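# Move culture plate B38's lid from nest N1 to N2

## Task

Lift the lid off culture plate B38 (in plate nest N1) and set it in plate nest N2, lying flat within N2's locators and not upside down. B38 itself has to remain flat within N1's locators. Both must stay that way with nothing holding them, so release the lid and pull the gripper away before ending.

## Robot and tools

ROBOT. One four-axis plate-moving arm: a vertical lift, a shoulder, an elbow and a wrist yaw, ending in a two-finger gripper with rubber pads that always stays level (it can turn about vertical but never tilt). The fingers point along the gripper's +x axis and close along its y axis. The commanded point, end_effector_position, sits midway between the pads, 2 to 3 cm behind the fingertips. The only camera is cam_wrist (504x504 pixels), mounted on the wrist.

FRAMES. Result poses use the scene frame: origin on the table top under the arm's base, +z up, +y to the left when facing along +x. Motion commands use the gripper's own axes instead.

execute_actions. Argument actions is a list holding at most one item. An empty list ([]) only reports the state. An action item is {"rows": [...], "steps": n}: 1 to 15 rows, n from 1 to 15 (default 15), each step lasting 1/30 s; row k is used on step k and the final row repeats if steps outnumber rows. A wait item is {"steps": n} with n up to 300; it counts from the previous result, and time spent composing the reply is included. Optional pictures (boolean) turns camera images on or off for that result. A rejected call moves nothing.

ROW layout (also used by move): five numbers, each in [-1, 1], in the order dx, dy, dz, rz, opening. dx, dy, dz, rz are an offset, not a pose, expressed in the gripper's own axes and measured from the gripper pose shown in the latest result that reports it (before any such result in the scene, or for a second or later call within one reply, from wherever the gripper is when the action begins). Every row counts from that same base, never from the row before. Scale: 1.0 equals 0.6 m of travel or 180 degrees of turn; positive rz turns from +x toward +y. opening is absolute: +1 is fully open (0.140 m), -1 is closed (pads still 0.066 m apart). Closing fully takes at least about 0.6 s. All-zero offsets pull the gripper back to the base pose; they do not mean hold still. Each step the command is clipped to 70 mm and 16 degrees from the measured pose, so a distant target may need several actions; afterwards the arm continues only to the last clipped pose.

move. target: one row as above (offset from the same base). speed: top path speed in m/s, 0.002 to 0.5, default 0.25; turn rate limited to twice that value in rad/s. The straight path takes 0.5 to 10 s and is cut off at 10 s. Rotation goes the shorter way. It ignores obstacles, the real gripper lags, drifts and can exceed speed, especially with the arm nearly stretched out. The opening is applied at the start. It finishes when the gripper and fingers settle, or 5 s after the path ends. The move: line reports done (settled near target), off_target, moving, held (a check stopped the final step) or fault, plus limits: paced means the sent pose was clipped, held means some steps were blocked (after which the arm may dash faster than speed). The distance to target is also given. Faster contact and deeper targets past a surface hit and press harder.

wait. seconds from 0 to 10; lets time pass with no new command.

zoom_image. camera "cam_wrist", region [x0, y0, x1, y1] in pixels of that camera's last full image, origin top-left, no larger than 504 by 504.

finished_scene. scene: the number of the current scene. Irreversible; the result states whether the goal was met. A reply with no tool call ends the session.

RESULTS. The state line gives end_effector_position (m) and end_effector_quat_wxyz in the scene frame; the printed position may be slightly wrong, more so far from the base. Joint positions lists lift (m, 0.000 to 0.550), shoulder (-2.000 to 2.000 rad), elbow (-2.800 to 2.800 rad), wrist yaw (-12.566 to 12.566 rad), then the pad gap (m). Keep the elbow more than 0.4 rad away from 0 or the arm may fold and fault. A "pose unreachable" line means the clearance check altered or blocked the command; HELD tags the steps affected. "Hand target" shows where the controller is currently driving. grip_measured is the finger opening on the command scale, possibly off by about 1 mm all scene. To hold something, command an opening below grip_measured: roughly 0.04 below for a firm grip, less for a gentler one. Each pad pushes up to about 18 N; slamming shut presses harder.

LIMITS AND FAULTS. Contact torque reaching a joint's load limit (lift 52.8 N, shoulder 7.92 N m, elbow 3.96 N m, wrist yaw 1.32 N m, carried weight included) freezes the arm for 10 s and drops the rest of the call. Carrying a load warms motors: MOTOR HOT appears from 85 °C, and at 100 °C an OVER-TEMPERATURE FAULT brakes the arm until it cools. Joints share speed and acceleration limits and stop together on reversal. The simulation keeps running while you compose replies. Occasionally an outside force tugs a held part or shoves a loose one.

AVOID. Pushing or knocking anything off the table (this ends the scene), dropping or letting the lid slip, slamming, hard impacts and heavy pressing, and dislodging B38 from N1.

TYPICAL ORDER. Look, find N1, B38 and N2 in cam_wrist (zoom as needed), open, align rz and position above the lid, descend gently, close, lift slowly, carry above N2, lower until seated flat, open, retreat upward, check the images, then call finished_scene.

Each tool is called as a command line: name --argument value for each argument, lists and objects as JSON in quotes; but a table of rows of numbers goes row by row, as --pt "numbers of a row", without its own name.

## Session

execute_actions --actions '[]'

Scene clock: 0.00 s of 7200.00 s.
end_effector_position=(+0.5929, -0.1024, +0.1973) grip_measured=+0.99 end_effector_quat_wxyz=(+0.943, +0.000, +0.000, +0.333)
Joint positions: [ 0.192  0.17   1.539 -1.029  0.14 ]
Hand target: +0.593, -0.102, +0.197; +0.943, +0.000, +0.000, +0.333

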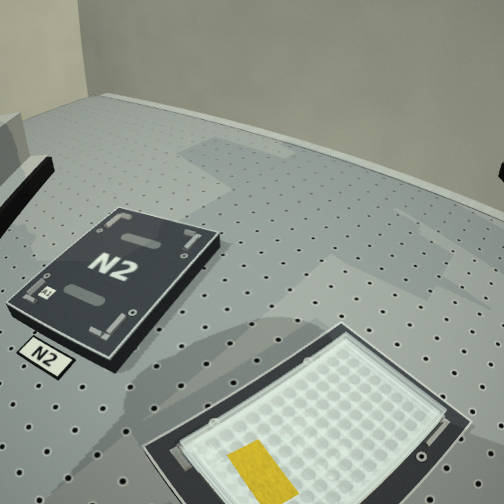

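move --target '[-0.046,0.075,-0.112,-0.289,1]'

Scene clock: 13.73 s of 7200.00 s.
end_effector_position=(+0.5433, -0.0845, +0.1300) grip_measured=+0.99 end_effector_quat_wxyz=(+0.994, +0.000, +0.000, -0.114)
Joint positions: [ 0.125  0.727  0.939 -1.893  0.14 ]
Hand target: +0.543, -0.085, +0.130; +0.993, +0.000, +0.000, -0.114
Off the commanded pose: 0.000 m, 0 deg.
After step 90, 8.60 s passed at rest.
move: done

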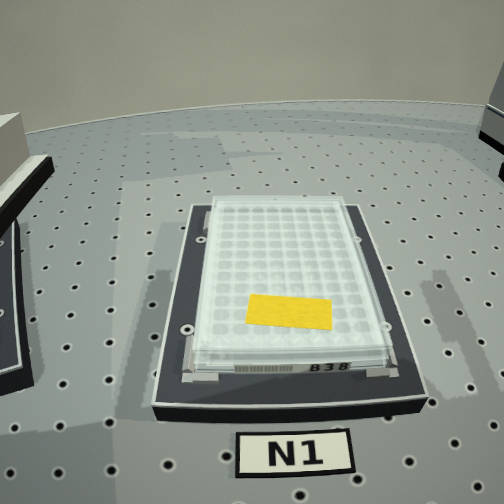

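move --target '[0.139,-0.013,-0.1,0.009,1]' --speed 0.15

Scene clock: 24.33 s of 7200.00 s.
end_effector_position=(+0.6228, -0.1110, +0.0700) grip_measured=+0.99 end_effector_quat_wxyz=(+0.995, +0.000, +0.000, -0.100)
Joint positions: [ 0.065  0.548  1.326 -2.073  0.14 ]
Hand target: +0.623, -0.111, +0.070; +0.995, +0.000, +0.000, -0.100
Off the commanded pose: 0.000 m, 0 deg.
After step 90, 6.60 s passed at rest.
move: done

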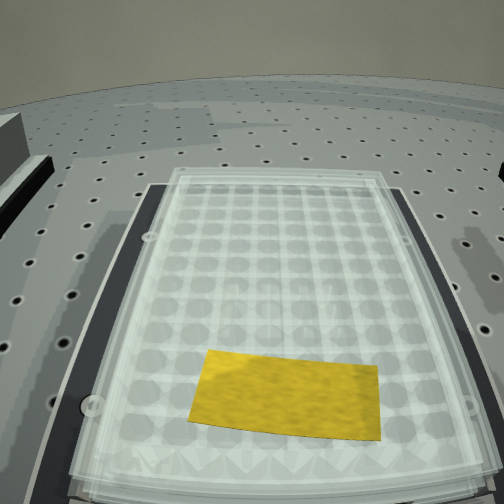

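move --target '[-0.003,-0.003,-0.041,0,-0.2]' --speed 0.08

Scene clock: 32.73 s of 7200.00 s.
end_effector_position=(+0.6207, -0.1124, +0.0453) grip_measured=-0.20 end_effector_quat_wxyz=(+0.995, +0.000, +0.000, -0.100)
Joint positions: [ 0.04   0.545  1.317 -2.062  0.096]
Hand target: +0.621, -0.112, +0.045; +0.995, +0.000, +0.000, -0.100
Off the commanded pose: 0.000 m, 0 deg.
After step 90, 4.70 s passed at rest.
move: done

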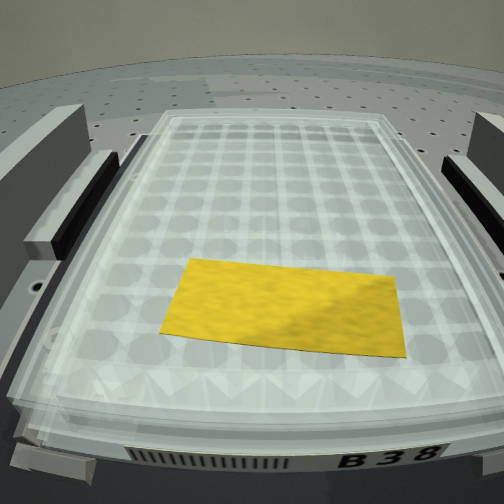

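move --target '[0.007,0,-0.003,0,-0.25]' --speed 0.05

execute_actions --actions '[{"rows":[[0,0,0,0,-0.35],[0,0,0,0,-0.35],[0,0,0,0,-0.35],[0,0,0,0,-0.35],[0,0,0,0,-0.42],[0,0,0,0,-0.42],[0,0,0,0,-0.42],[0,0,0,0,-0.42],[0,0,0,0,-0.54]],"steps":15}]'

Scene clock: 39.40 s of 7200.00 s.
end_effector_position=(+0.6248, -0.1131, +0.0436) grip_measured=-0.25 end_effector_quat_wxyz=(+0.995, +0.000, +0.000, -0.099)
Joint positions: [ 0.039  0.538  1.338 -2.075  0.094]
Hand target: +0.625, -0.113, +0.044; +0.995, +0.000, +0.000, -0.100
Off the commanded pose: 0.000 m, 0 deg.
After step 90, 2.97 s passed at rest.
move: done

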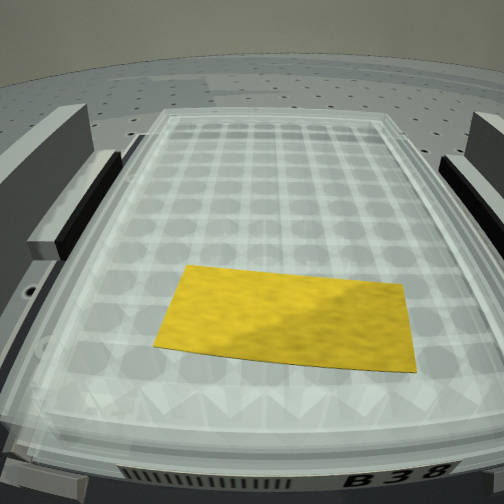

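Scene clock: 39.90 s of 7200.00 s.
end_effector_position=(+0.6250, -0.1127, +0.0436) grip_measured=-0.49 end_effector_quat_wxyz=(+0.995, +0.000, +0.000, -0.098)
Joint positions: [ 0.039  0.538  1.338 -2.074  0.085]
Hand target: +0.625, -0.113, +0.044; +0.995, +0.000, +0.000, -0.099
Off the commanded pose: 0.000 m, 0 deg.
Steps of this call (steps 1 to 15: all 15 steps of this action). Readings (end_effector_position):
1: (+0.6248, -0.1131, +0.0436)
2: (+0.6248, -0.1131, +0.0436)
4: (+0.6248, -0.1131, +0.0436)
8: (+0.6248, -0.1131, +0.0436)
15: the state above

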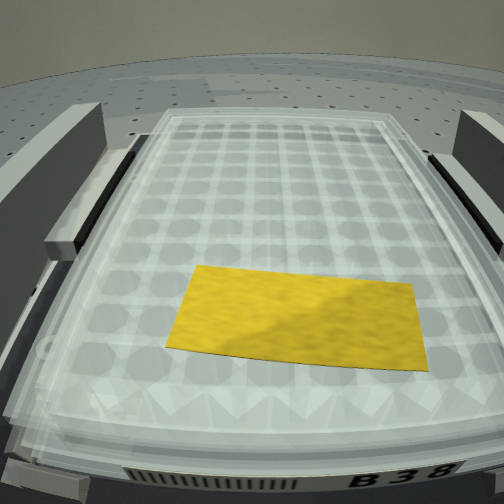

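move --target '[0,0,0.04,0,-0.54]' --speed 0.03

Scene clock: 46.43 s of 7200.00 s.
end_effector_position=(+0.6250, -0.1126, +0.0676) grip_measured=-0.49 end_effector_quat_wxyz=(+0.995, +0.000, +0.000, -0.098)
Joint positions: [ 0.063  0.538  1.339 -2.074  0.085]
Hand target: +0.625, -0.113, +0.068; +0.995, +0.000, +0.000, -0.098
Off the commanded pose: 0.000 m, 0 deg.
After step 90, 2.50 s passed at rest.
move: done

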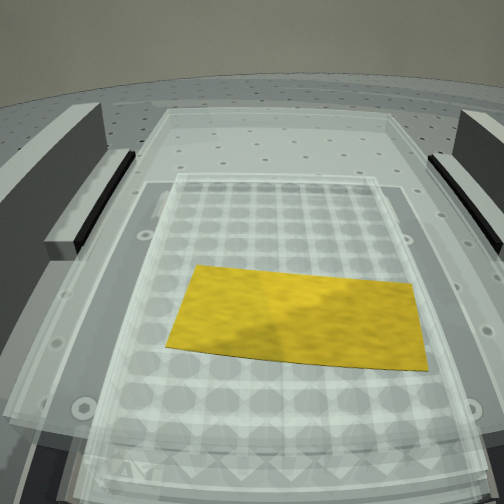

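move --target '[-0.039,0.34,0.03,0.152,-0.54]' --speed 0.13

Scene clock: 54.50 s of 7200.00 s.
end_effector_position=(+0.6420, +0.0923, +0.0856) grip_measured=-0.49 end_effector_quat_wxyz=(+0.990, +0.000, +0.000, +0.140)
Joint positions: [ 0.081  0.938  1.402 -2.059  0.085]
Hand target: +0.642, +0.092, +0.086; +0.990, +0.000, +0.000, +0.140
Off the commanded pose: 0.000 m, 0 deg.
After step 90, 2.97 s passed at rest.
move: done

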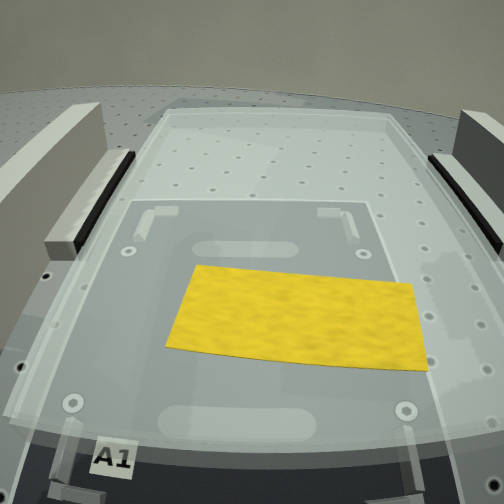

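move --target '[0.018,0.022,-0.03,0,-0.54]' --speed 0.06

Scene clock: 64.83 s of 7200.00 s.
end_effector_position=(+0.6488, +0.1081, +0.0675) grip_measured=-0.49 end_effector_quat_wxyz=(+0.990, +0.000, +0.000, +0.141)
Joint positions: [ 0.063  0.96   1.451 -2.129  0.085]
Hand target: +0.649, +0.108, +0.068; +0.990, +0.000, +0.000, +0.140
Off the commanded pose: 0.000 m, 0 deg.
After step 90, 6.63 s passed at rest.
move: done

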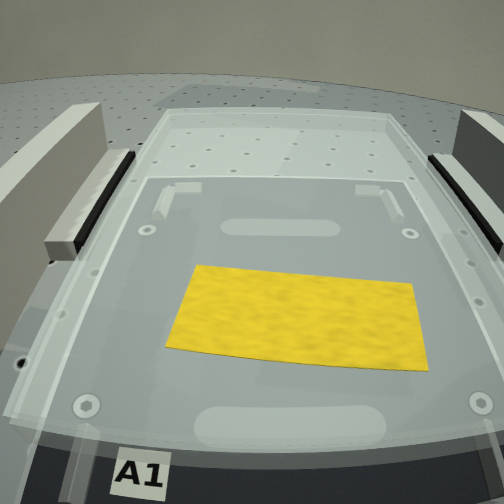

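move --target '[0.0033,-0.0015,-0.045,0.005,-0.54]' --speed 0.03

Scene clock: 73.37 s of 7200.00 s.
end_effector_position=(+0.6509, +0.1077, +0.0406) grip_measured=-0.49 end_effector_quat_wxyz=(+0.989, +0.000, +0.000, +0.148)
Joint positions: [ 0.036  0.947  1.462 -2.111  0.085]
Hand target: +0.651, +0.108, +0.041; +0.989, +0.000, +0.000, +0.148
Off the commanded pose: 0.000 m, 0 deg.
After step 90, 4.40 s passed at rest.
move: done

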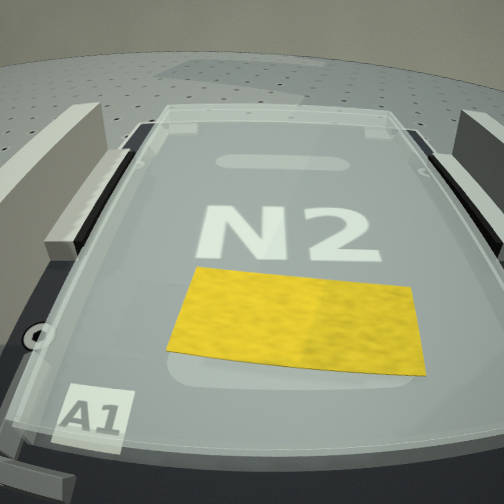

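move --target '[-0.003,0,0.008,0,-0.54]' --speed 0.01

move --target '[0,0,-0.008,0,-0.54]' --speed 0.01

Scene clock: 79.07 s of 7200.00 s.
end_effector_position=(+0.6492, +0.1071, +0.0453) grip_measured=-0.49 end_effector_quat_wxyz=(+0.989, +0.000, +0.000, +0.148)
Joint positions: [ 0.04   0.95   1.453 -2.106  0.085]
Hand target: +0.649, +0.107, +0.045; +0.989, +0.000, +0.000, +0.148
Off the commanded pose: 0.000 m, 0 deg.
After step 90, 1.97 s passed at rest.
move: done

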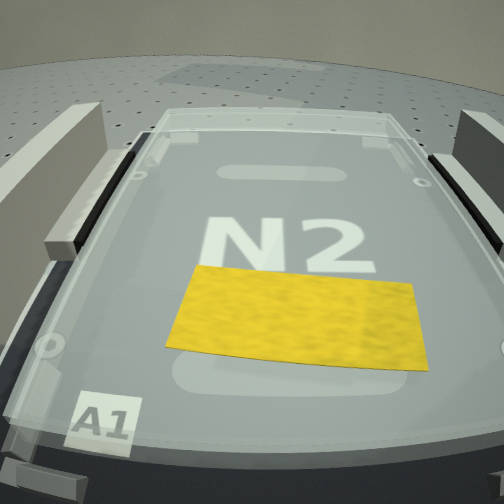

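Scene clock: 79.77 s of 7200.00 s.
end_effector_position=(+0.6492, +0.1071, +0.0405) grip_measured=-0.49 end_effector_quat_wxyz=(+0.989, +0.000, +0.000, +0.148)
Joint positions: [ 0.036  0.95   1.453 -2.106  0.085]
Hand target: +0.649, +0.107, +0.041; +0.989, +0.000, +0.000, +0.148
Off the commanded pose: 0.000 m, 0 deg.
move: done

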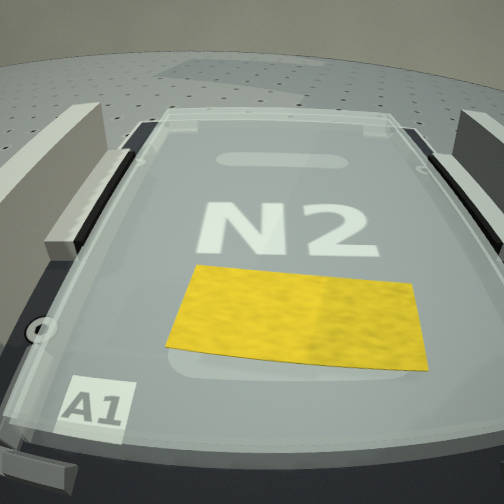

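Lid is level now at this height; lowering further.

move --target '[0,0,-0.007,0,-0.54]' --speed 0.008

Scene clock: 86.50 s of 7200.00 s.
end_effector_position=(+0.6490, +0.1074, +0.0372) grip_measured=-0.49 end_effector_quat_wxyz=(+0.989, +0.000, +0.000, +0.148)
Joint positions: [ 0.032  0.951  1.452 -2.106  0.085]
Hand target: +0.649, +0.107, +0.036; +0.989, +0.000, +0.000, +0.148
Off the commanded pose: 0.001 m, 0 deg.
After step 90, 3.00 s passed at rest.
move: done

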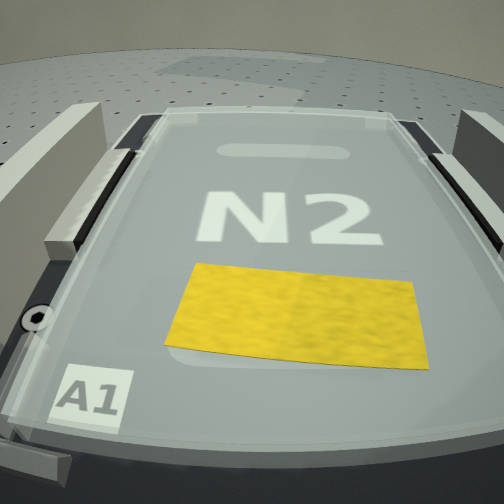

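move --target '[0.0017,0,0.007,0,-0.54]' --speed 0.01

move --target '[0,0,-0.011,0,-0.54]' --speed 0.006

Scene clock: 91.20 s of 7200.00 s.
end_effector_position=(+0.6499, +0.1077, +0.0414) grip_measured=-0.49 end_effector_quat_wxyz=(+0.989, +0.000, +0.000, +0.148)
Joint positions: [ 0.036  0.949  1.457 -2.109  0.085]
Hand target: +0.650, +0.108, +0.041; +0.989, +0.000, +0.000, +0.148
Off the commanded pose: 0.000 m, 0 deg.
After step 90, 1.00 s passed at rest.
move: done

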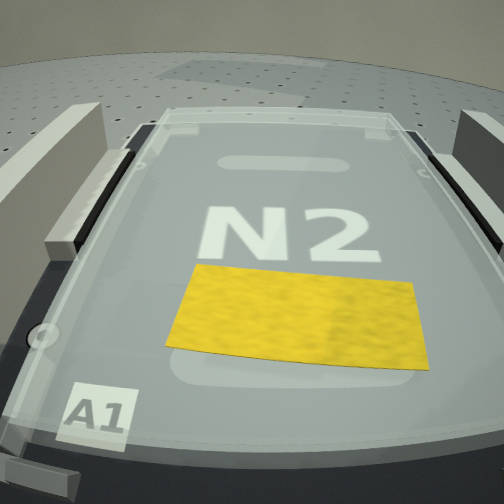

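Scene clock: 92.53 s of 7200.00 s.
end_effector_position=(+0.6497, +0.1077, +0.0357) grip_measured=-0.49 end_effector_quat_wxyz=(+0.989, +0.000, +0.000, +0.148)
Joint positions: [ 0.031  0.95   1.456 -2.11   0.085]
Hand target: +0.650, +0.108, +0.035; +0.989, +0.000, +0.000, +0.148
Off the commanded pose: 0.001 m, 0 deg.
move: done

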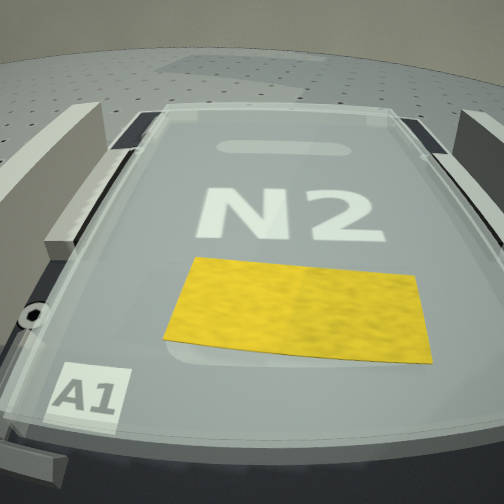

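zoom_image --camera "cam_wrist" --region '[0, 280, 200, 504]'

zoom_image --camera "cam_wrist" --region '[110, 85, 460, 185]'

Region (0, 280, 200, 504) of cam_wrist's 504x504 image, scaled by 2.250, with more detail than that image has; it fills the left 450 columns of this view, and the rest is white.

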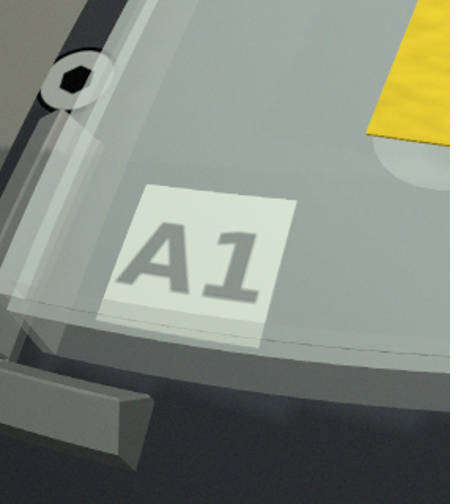

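Region (110, 85, 460, 185) of cam_wrist's 504x504 image, scaled by 1.440, with more detail than that image has; it fills the top 144 rows of this view, and the rest is white.

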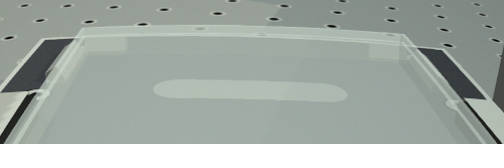

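move --target '[0,0,0.012,0,-0.54]' --speed 0.015

zoom_image --camera "cam_wrist" --region '[110, 85, 460, 205]'

Scene clock: 113.73 s of 7200.00 s.
end_effector_position=(+0.6497, +0.1077, +0.0429) grip_measured=-0.49 end_effector_quat_wxyz=(+0.989, +0.000, +0.000, +0.148)
Joint positions: [ 0.038  0.95   1.456 -2.11   0.085]
Hand target: +0.650, +0.108, +0.043; +0.989, +0.000, +0.000, +0.148
Off the commanded pose: 0.000 m, 0 deg.
After step 90, 17.50 s passed at rest.
move: done

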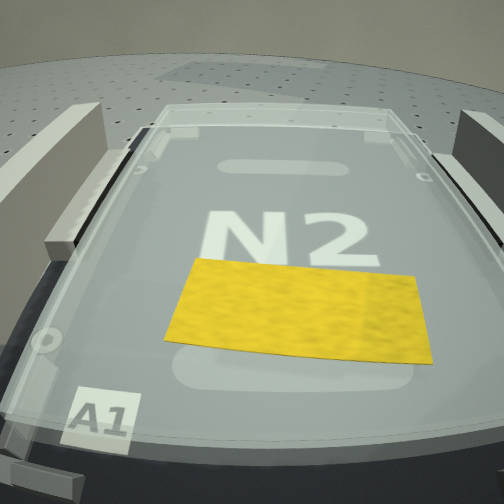

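Region (110, 85, 460, 205) of cam_wrist's 504x504 image, scaled by 1.440, with more detail than that image has; it fills the top 173 rows of this view, and the rest is white.

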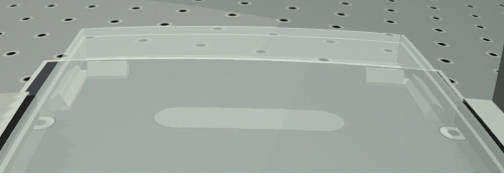

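move --target '[0,-0.0027,0,0,-0.54]' --speed 0.01

move --target '[0,0,-0.011,0,-0.54]' --speed 0.006

Scene clock: 129.43 s of 7200.00 s.
end_effector_position=(+0.6501, +0.1062, +0.0429) grip_measured=-0.49 end_effector_quat_wxyz=(+0.989, +0.000, +0.000, +0.148)
Joint positions: [ 0.038  0.945  1.457 -2.106  0.085]
Hand target: +0.650, +0.106, +0.043; +0.989, +0.000, +0.000, +0.148
Off the commanded pose: 0.000 m, 0 deg.
After step 90, 12.00 s passed at rest.
move: done

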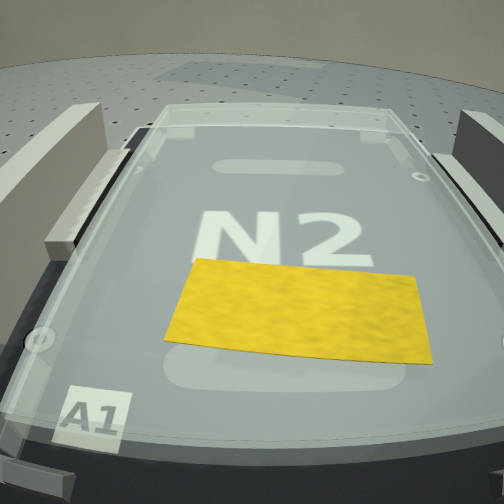

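Scene clock: 130.77 s of 7200.00 s.
end_effector_position=(+0.6499, +0.1067, +0.0367) grip_measured=-0.49 end_effector_quat_wxyz=(+0.989, +0.000, +0.000, +0.148)
Joint positions: [ 0.032  0.947  1.456 -2.105  0.085]
Hand target: +0.650, +0.106, +0.036; +0.989, +0.000, +0.000, +0.148
Off the commanded pose: 0.001 m, 0 deg.
move: done

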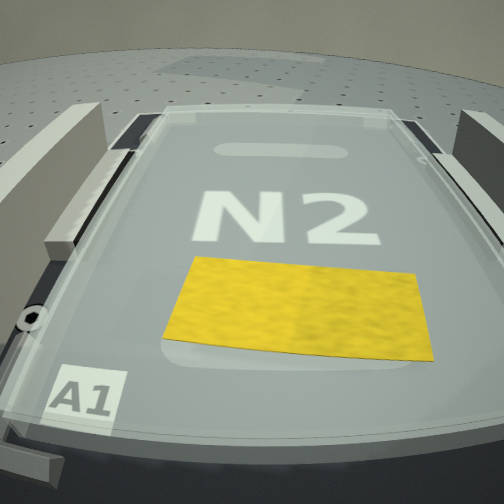

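zoom_image --camera "cam_wrist" --region '[0, 370, 134, 504]'

zoom_image --camera "cam_wrist" --region '[120, 90, 290, 160]'

zoom_image --camera "cam_wrist" --region '[300, 90, 470, 170]'

Region (0, 370, 134, 504) of cam_wrist's 504x504 image, scaled by 3.761, with more detail than that image has.

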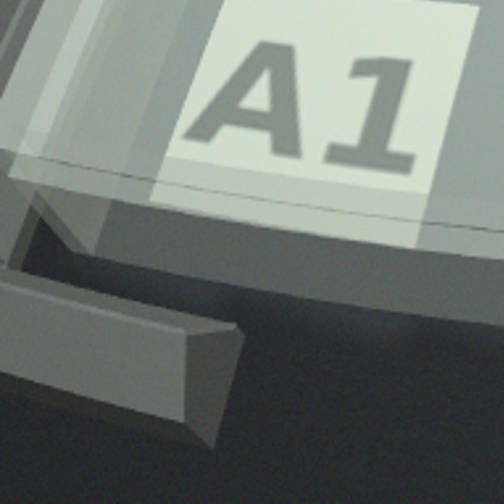

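Region (120, 90, 290, 160) of cam_wrist's 504x504 image, scaled by 2.965, with more detail than that image has; it fills the top 208 rows of this view, and the rest is white.

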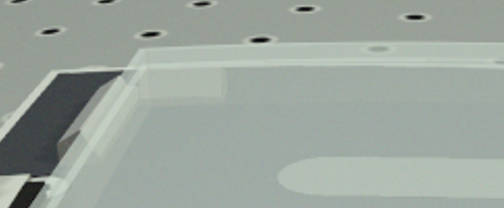

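Region (300, 90, 470, 170) of cam_wrist's 504x504 image, scaled by 2.965, with more detail than that image has; it fills the top 237 rows of this view, and the rest is white.

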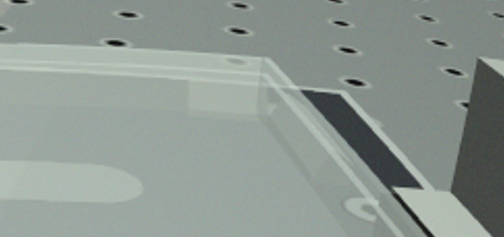

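move --target '[-0.0017,0.0012,0.01,0,-0.54]' --speed 0.015

move --target '[0,0,-0.012,0,-0.54]' --speed 0.006

Scene clock: 143.70 s of 7200.00 s.
end_effector_position=(+0.6487, +0.1071, +0.0427) grip_measured=-0.49 end_effector_quat_wxyz=(+0.989, +0.000, +0.000, +0.148)
Joint positions: [ 0.038  0.951  1.451 -2.104  0.085]
Hand target: +0.649, +0.107, +0.043; +0.989, +0.000, +0.000, +0.148
Off the commanded pose: 0.000 m, 0 deg.
After step 90, 9.23 s passed at rest.
move: done

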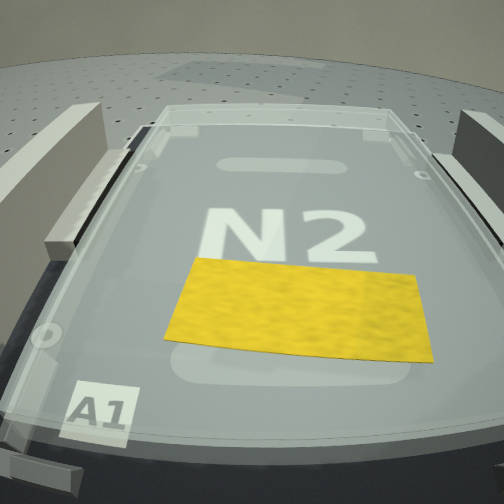

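Scene clock: 145.13 s of 7200.00 s.
end_effector_position=(+0.6487, +0.1074, +0.0359) grip_measured=-0.49 end_effector_quat_wxyz=(+0.989, +0.000, +0.000, +0.149)
Joint positions: [ 0.031  0.951  1.451 -2.103  0.085]
Hand target: +0.649, +0.107, +0.036; +0.989, +0.000, +0.000, +0.148
Off the commanded pose: 0.000 m, 0 deg.
move: done

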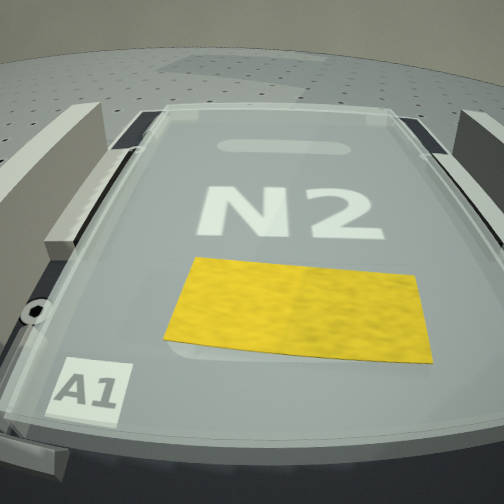

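move --target '[0,0,-0.005,0,-0.54]' --speed 0.004

Scene clock: 150.33 s of 7200.00 s.
end_effector_position=(+0.6487, +0.1075, +0.0339) grip_measured=-0.50 end_effector_quat_wxyz=(+0.989, +0.000, +0.000, +0.148)
Joint positions: [ 0.029  0.952  1.451 -2.105  0.085]
Hand target: +0.649, +0.107, +0.033; +0.989, +0.000, +0.000, +0.149
Off the commanded pose: 0.001 m, 0 deg.
After step 90, 1.23 s passed at rest.
move: done

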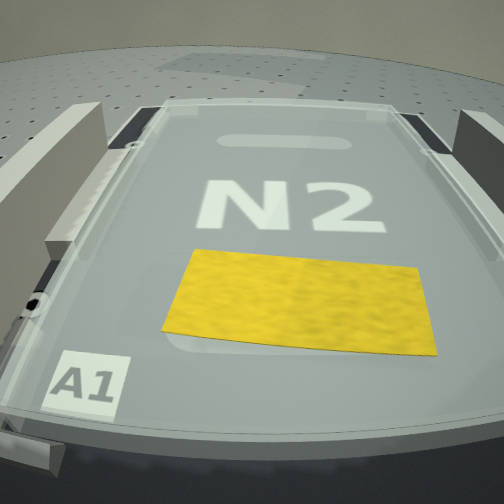

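zoom_image --camera "cam_wrist" --region '[100, 85, 480, 185]'

zoom_image --camera "cam_wrist" --region '[0, 300, 204, 504]'

Region (100, 85, 480, 185) of cam_wrist's 504x504 image, scaled by 1.326, with more detail than that image has; it fills the top 133 rows of this view, and the rest is white.

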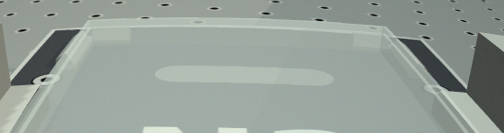

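Region (0, 300, 204, 504) of cam_wrist's 504x504 image, scaled by 2.471, with more detail than that image has.

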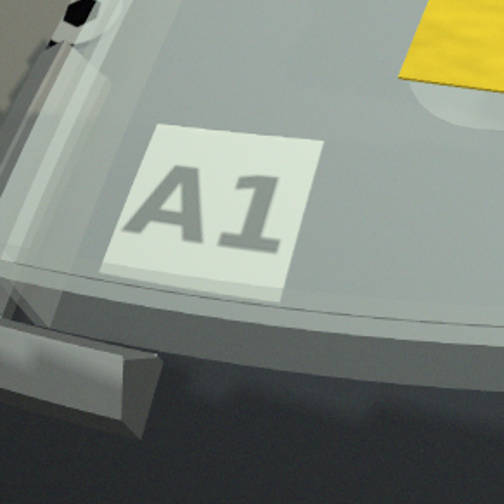

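execute_actions --actions '[{"rows":[[0,0,0,0,-0.47],[0,0,0,0,-0.47],[0,0,0,0,-0.47],[0,0,0,0,-0.42],[0,0,0,0,-0.42],[0,0,0,0,-0.42],[0,0,0,0,-0.3],[0,0,0,0,-0.3],[0,0,0,0,0.3]],"steps":15}]' --pictures false

move --target '[0,0,0.07,0,1]' --speed 0.1

move --target '[-0.2,0,0.08,0,1]'

zoom_image --camera "cam_wrist" --region '[130, 160, 410, 350]'

Scene clock: 177.67 s of 7200.00 s.
end_effector_position=(+0.6487, +0.1075, +0.0340) grip_measured=+0.30 end_effector_quat_wxyz=(+0.989, +0.000, +0.000, +0.148)
Joint positions: [ 0.029  0.952  1.451 -2.105  0.114]
Hand target: +0.649, +0.107, +0.034; +0.989, +0.000, +0.000, +0.148
Off the commanded pose: 0.000 m, 0 deg.
Steps of this call (steps 1 to 90: nothing new was sent; then 23.83 s passed at rest; steps 91 to 105: all 15 steps of this action). Readings (end_effector_position):
91: (+0.6487, +0.1075, +0.0340)
92: (+0.6487, +0.1076, +0.0342)
94: (+0.6487, +0.1076, +0.0340)
98: (+0.6487, +0.1075, +0.0340)
105: the state above

Scene clock: 178.63 s of 7200.00 s.
end_effector_position=(+0.6487, +0.1076, +0.0760) grip_measured=+0.99 end_effector_quat_wxyz=(+0.989, +0.000, +0.000, +0.148)
Joint positions: [ 0.071  0.952  1.451 -2.105  0.14 ]
Hand target: +0.649, +0.108, +0.076; +0.989, +0.000, +0.000, +0.148
Off the commanded pose: 0.000 m, 0 deg.
move: done

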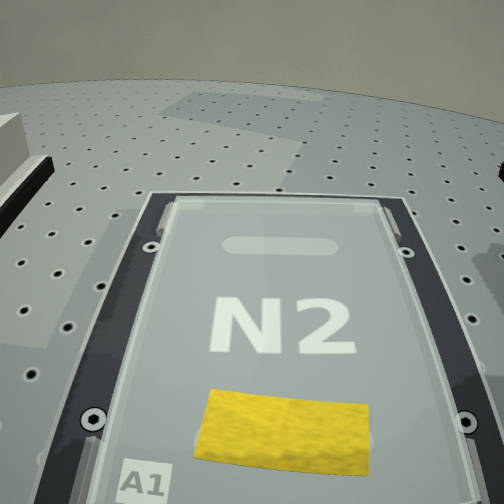

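Scene clock: 179.53 s of 7200.00 s.
end_effector_position=(+0.5340, +0.0724, +0.1241) grip_measured=+0.99 end_effector_quat_wxyz=(+0.989, +0.000, +0.000, +0.148)
Joint positions: [ 0.119  1.104  0.892 -1.699  0.14 ]
Hand target: +0.534, +0.072, +0.124; +0.989, +0.000, +0.000, +0.148
Off the commanded pose: 0.000 m, 0 deg.
move: done

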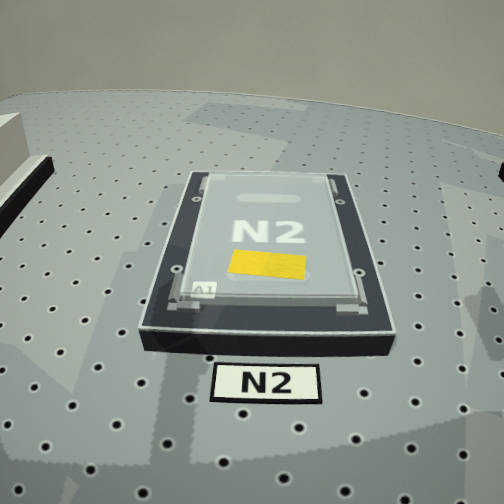

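Region (130, 160, 410, 350) of cam_wrist's 504x504 image, scaled by 1.800, with more detail than that image has; it fills the top 342 rows of this view, and the rest is white.

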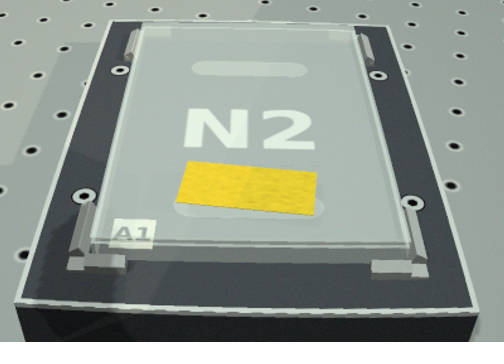

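The lid sits inside all the locators, matching the seated view from scene 1.

finished_scene --scene 2

The scene is finished: the task was done.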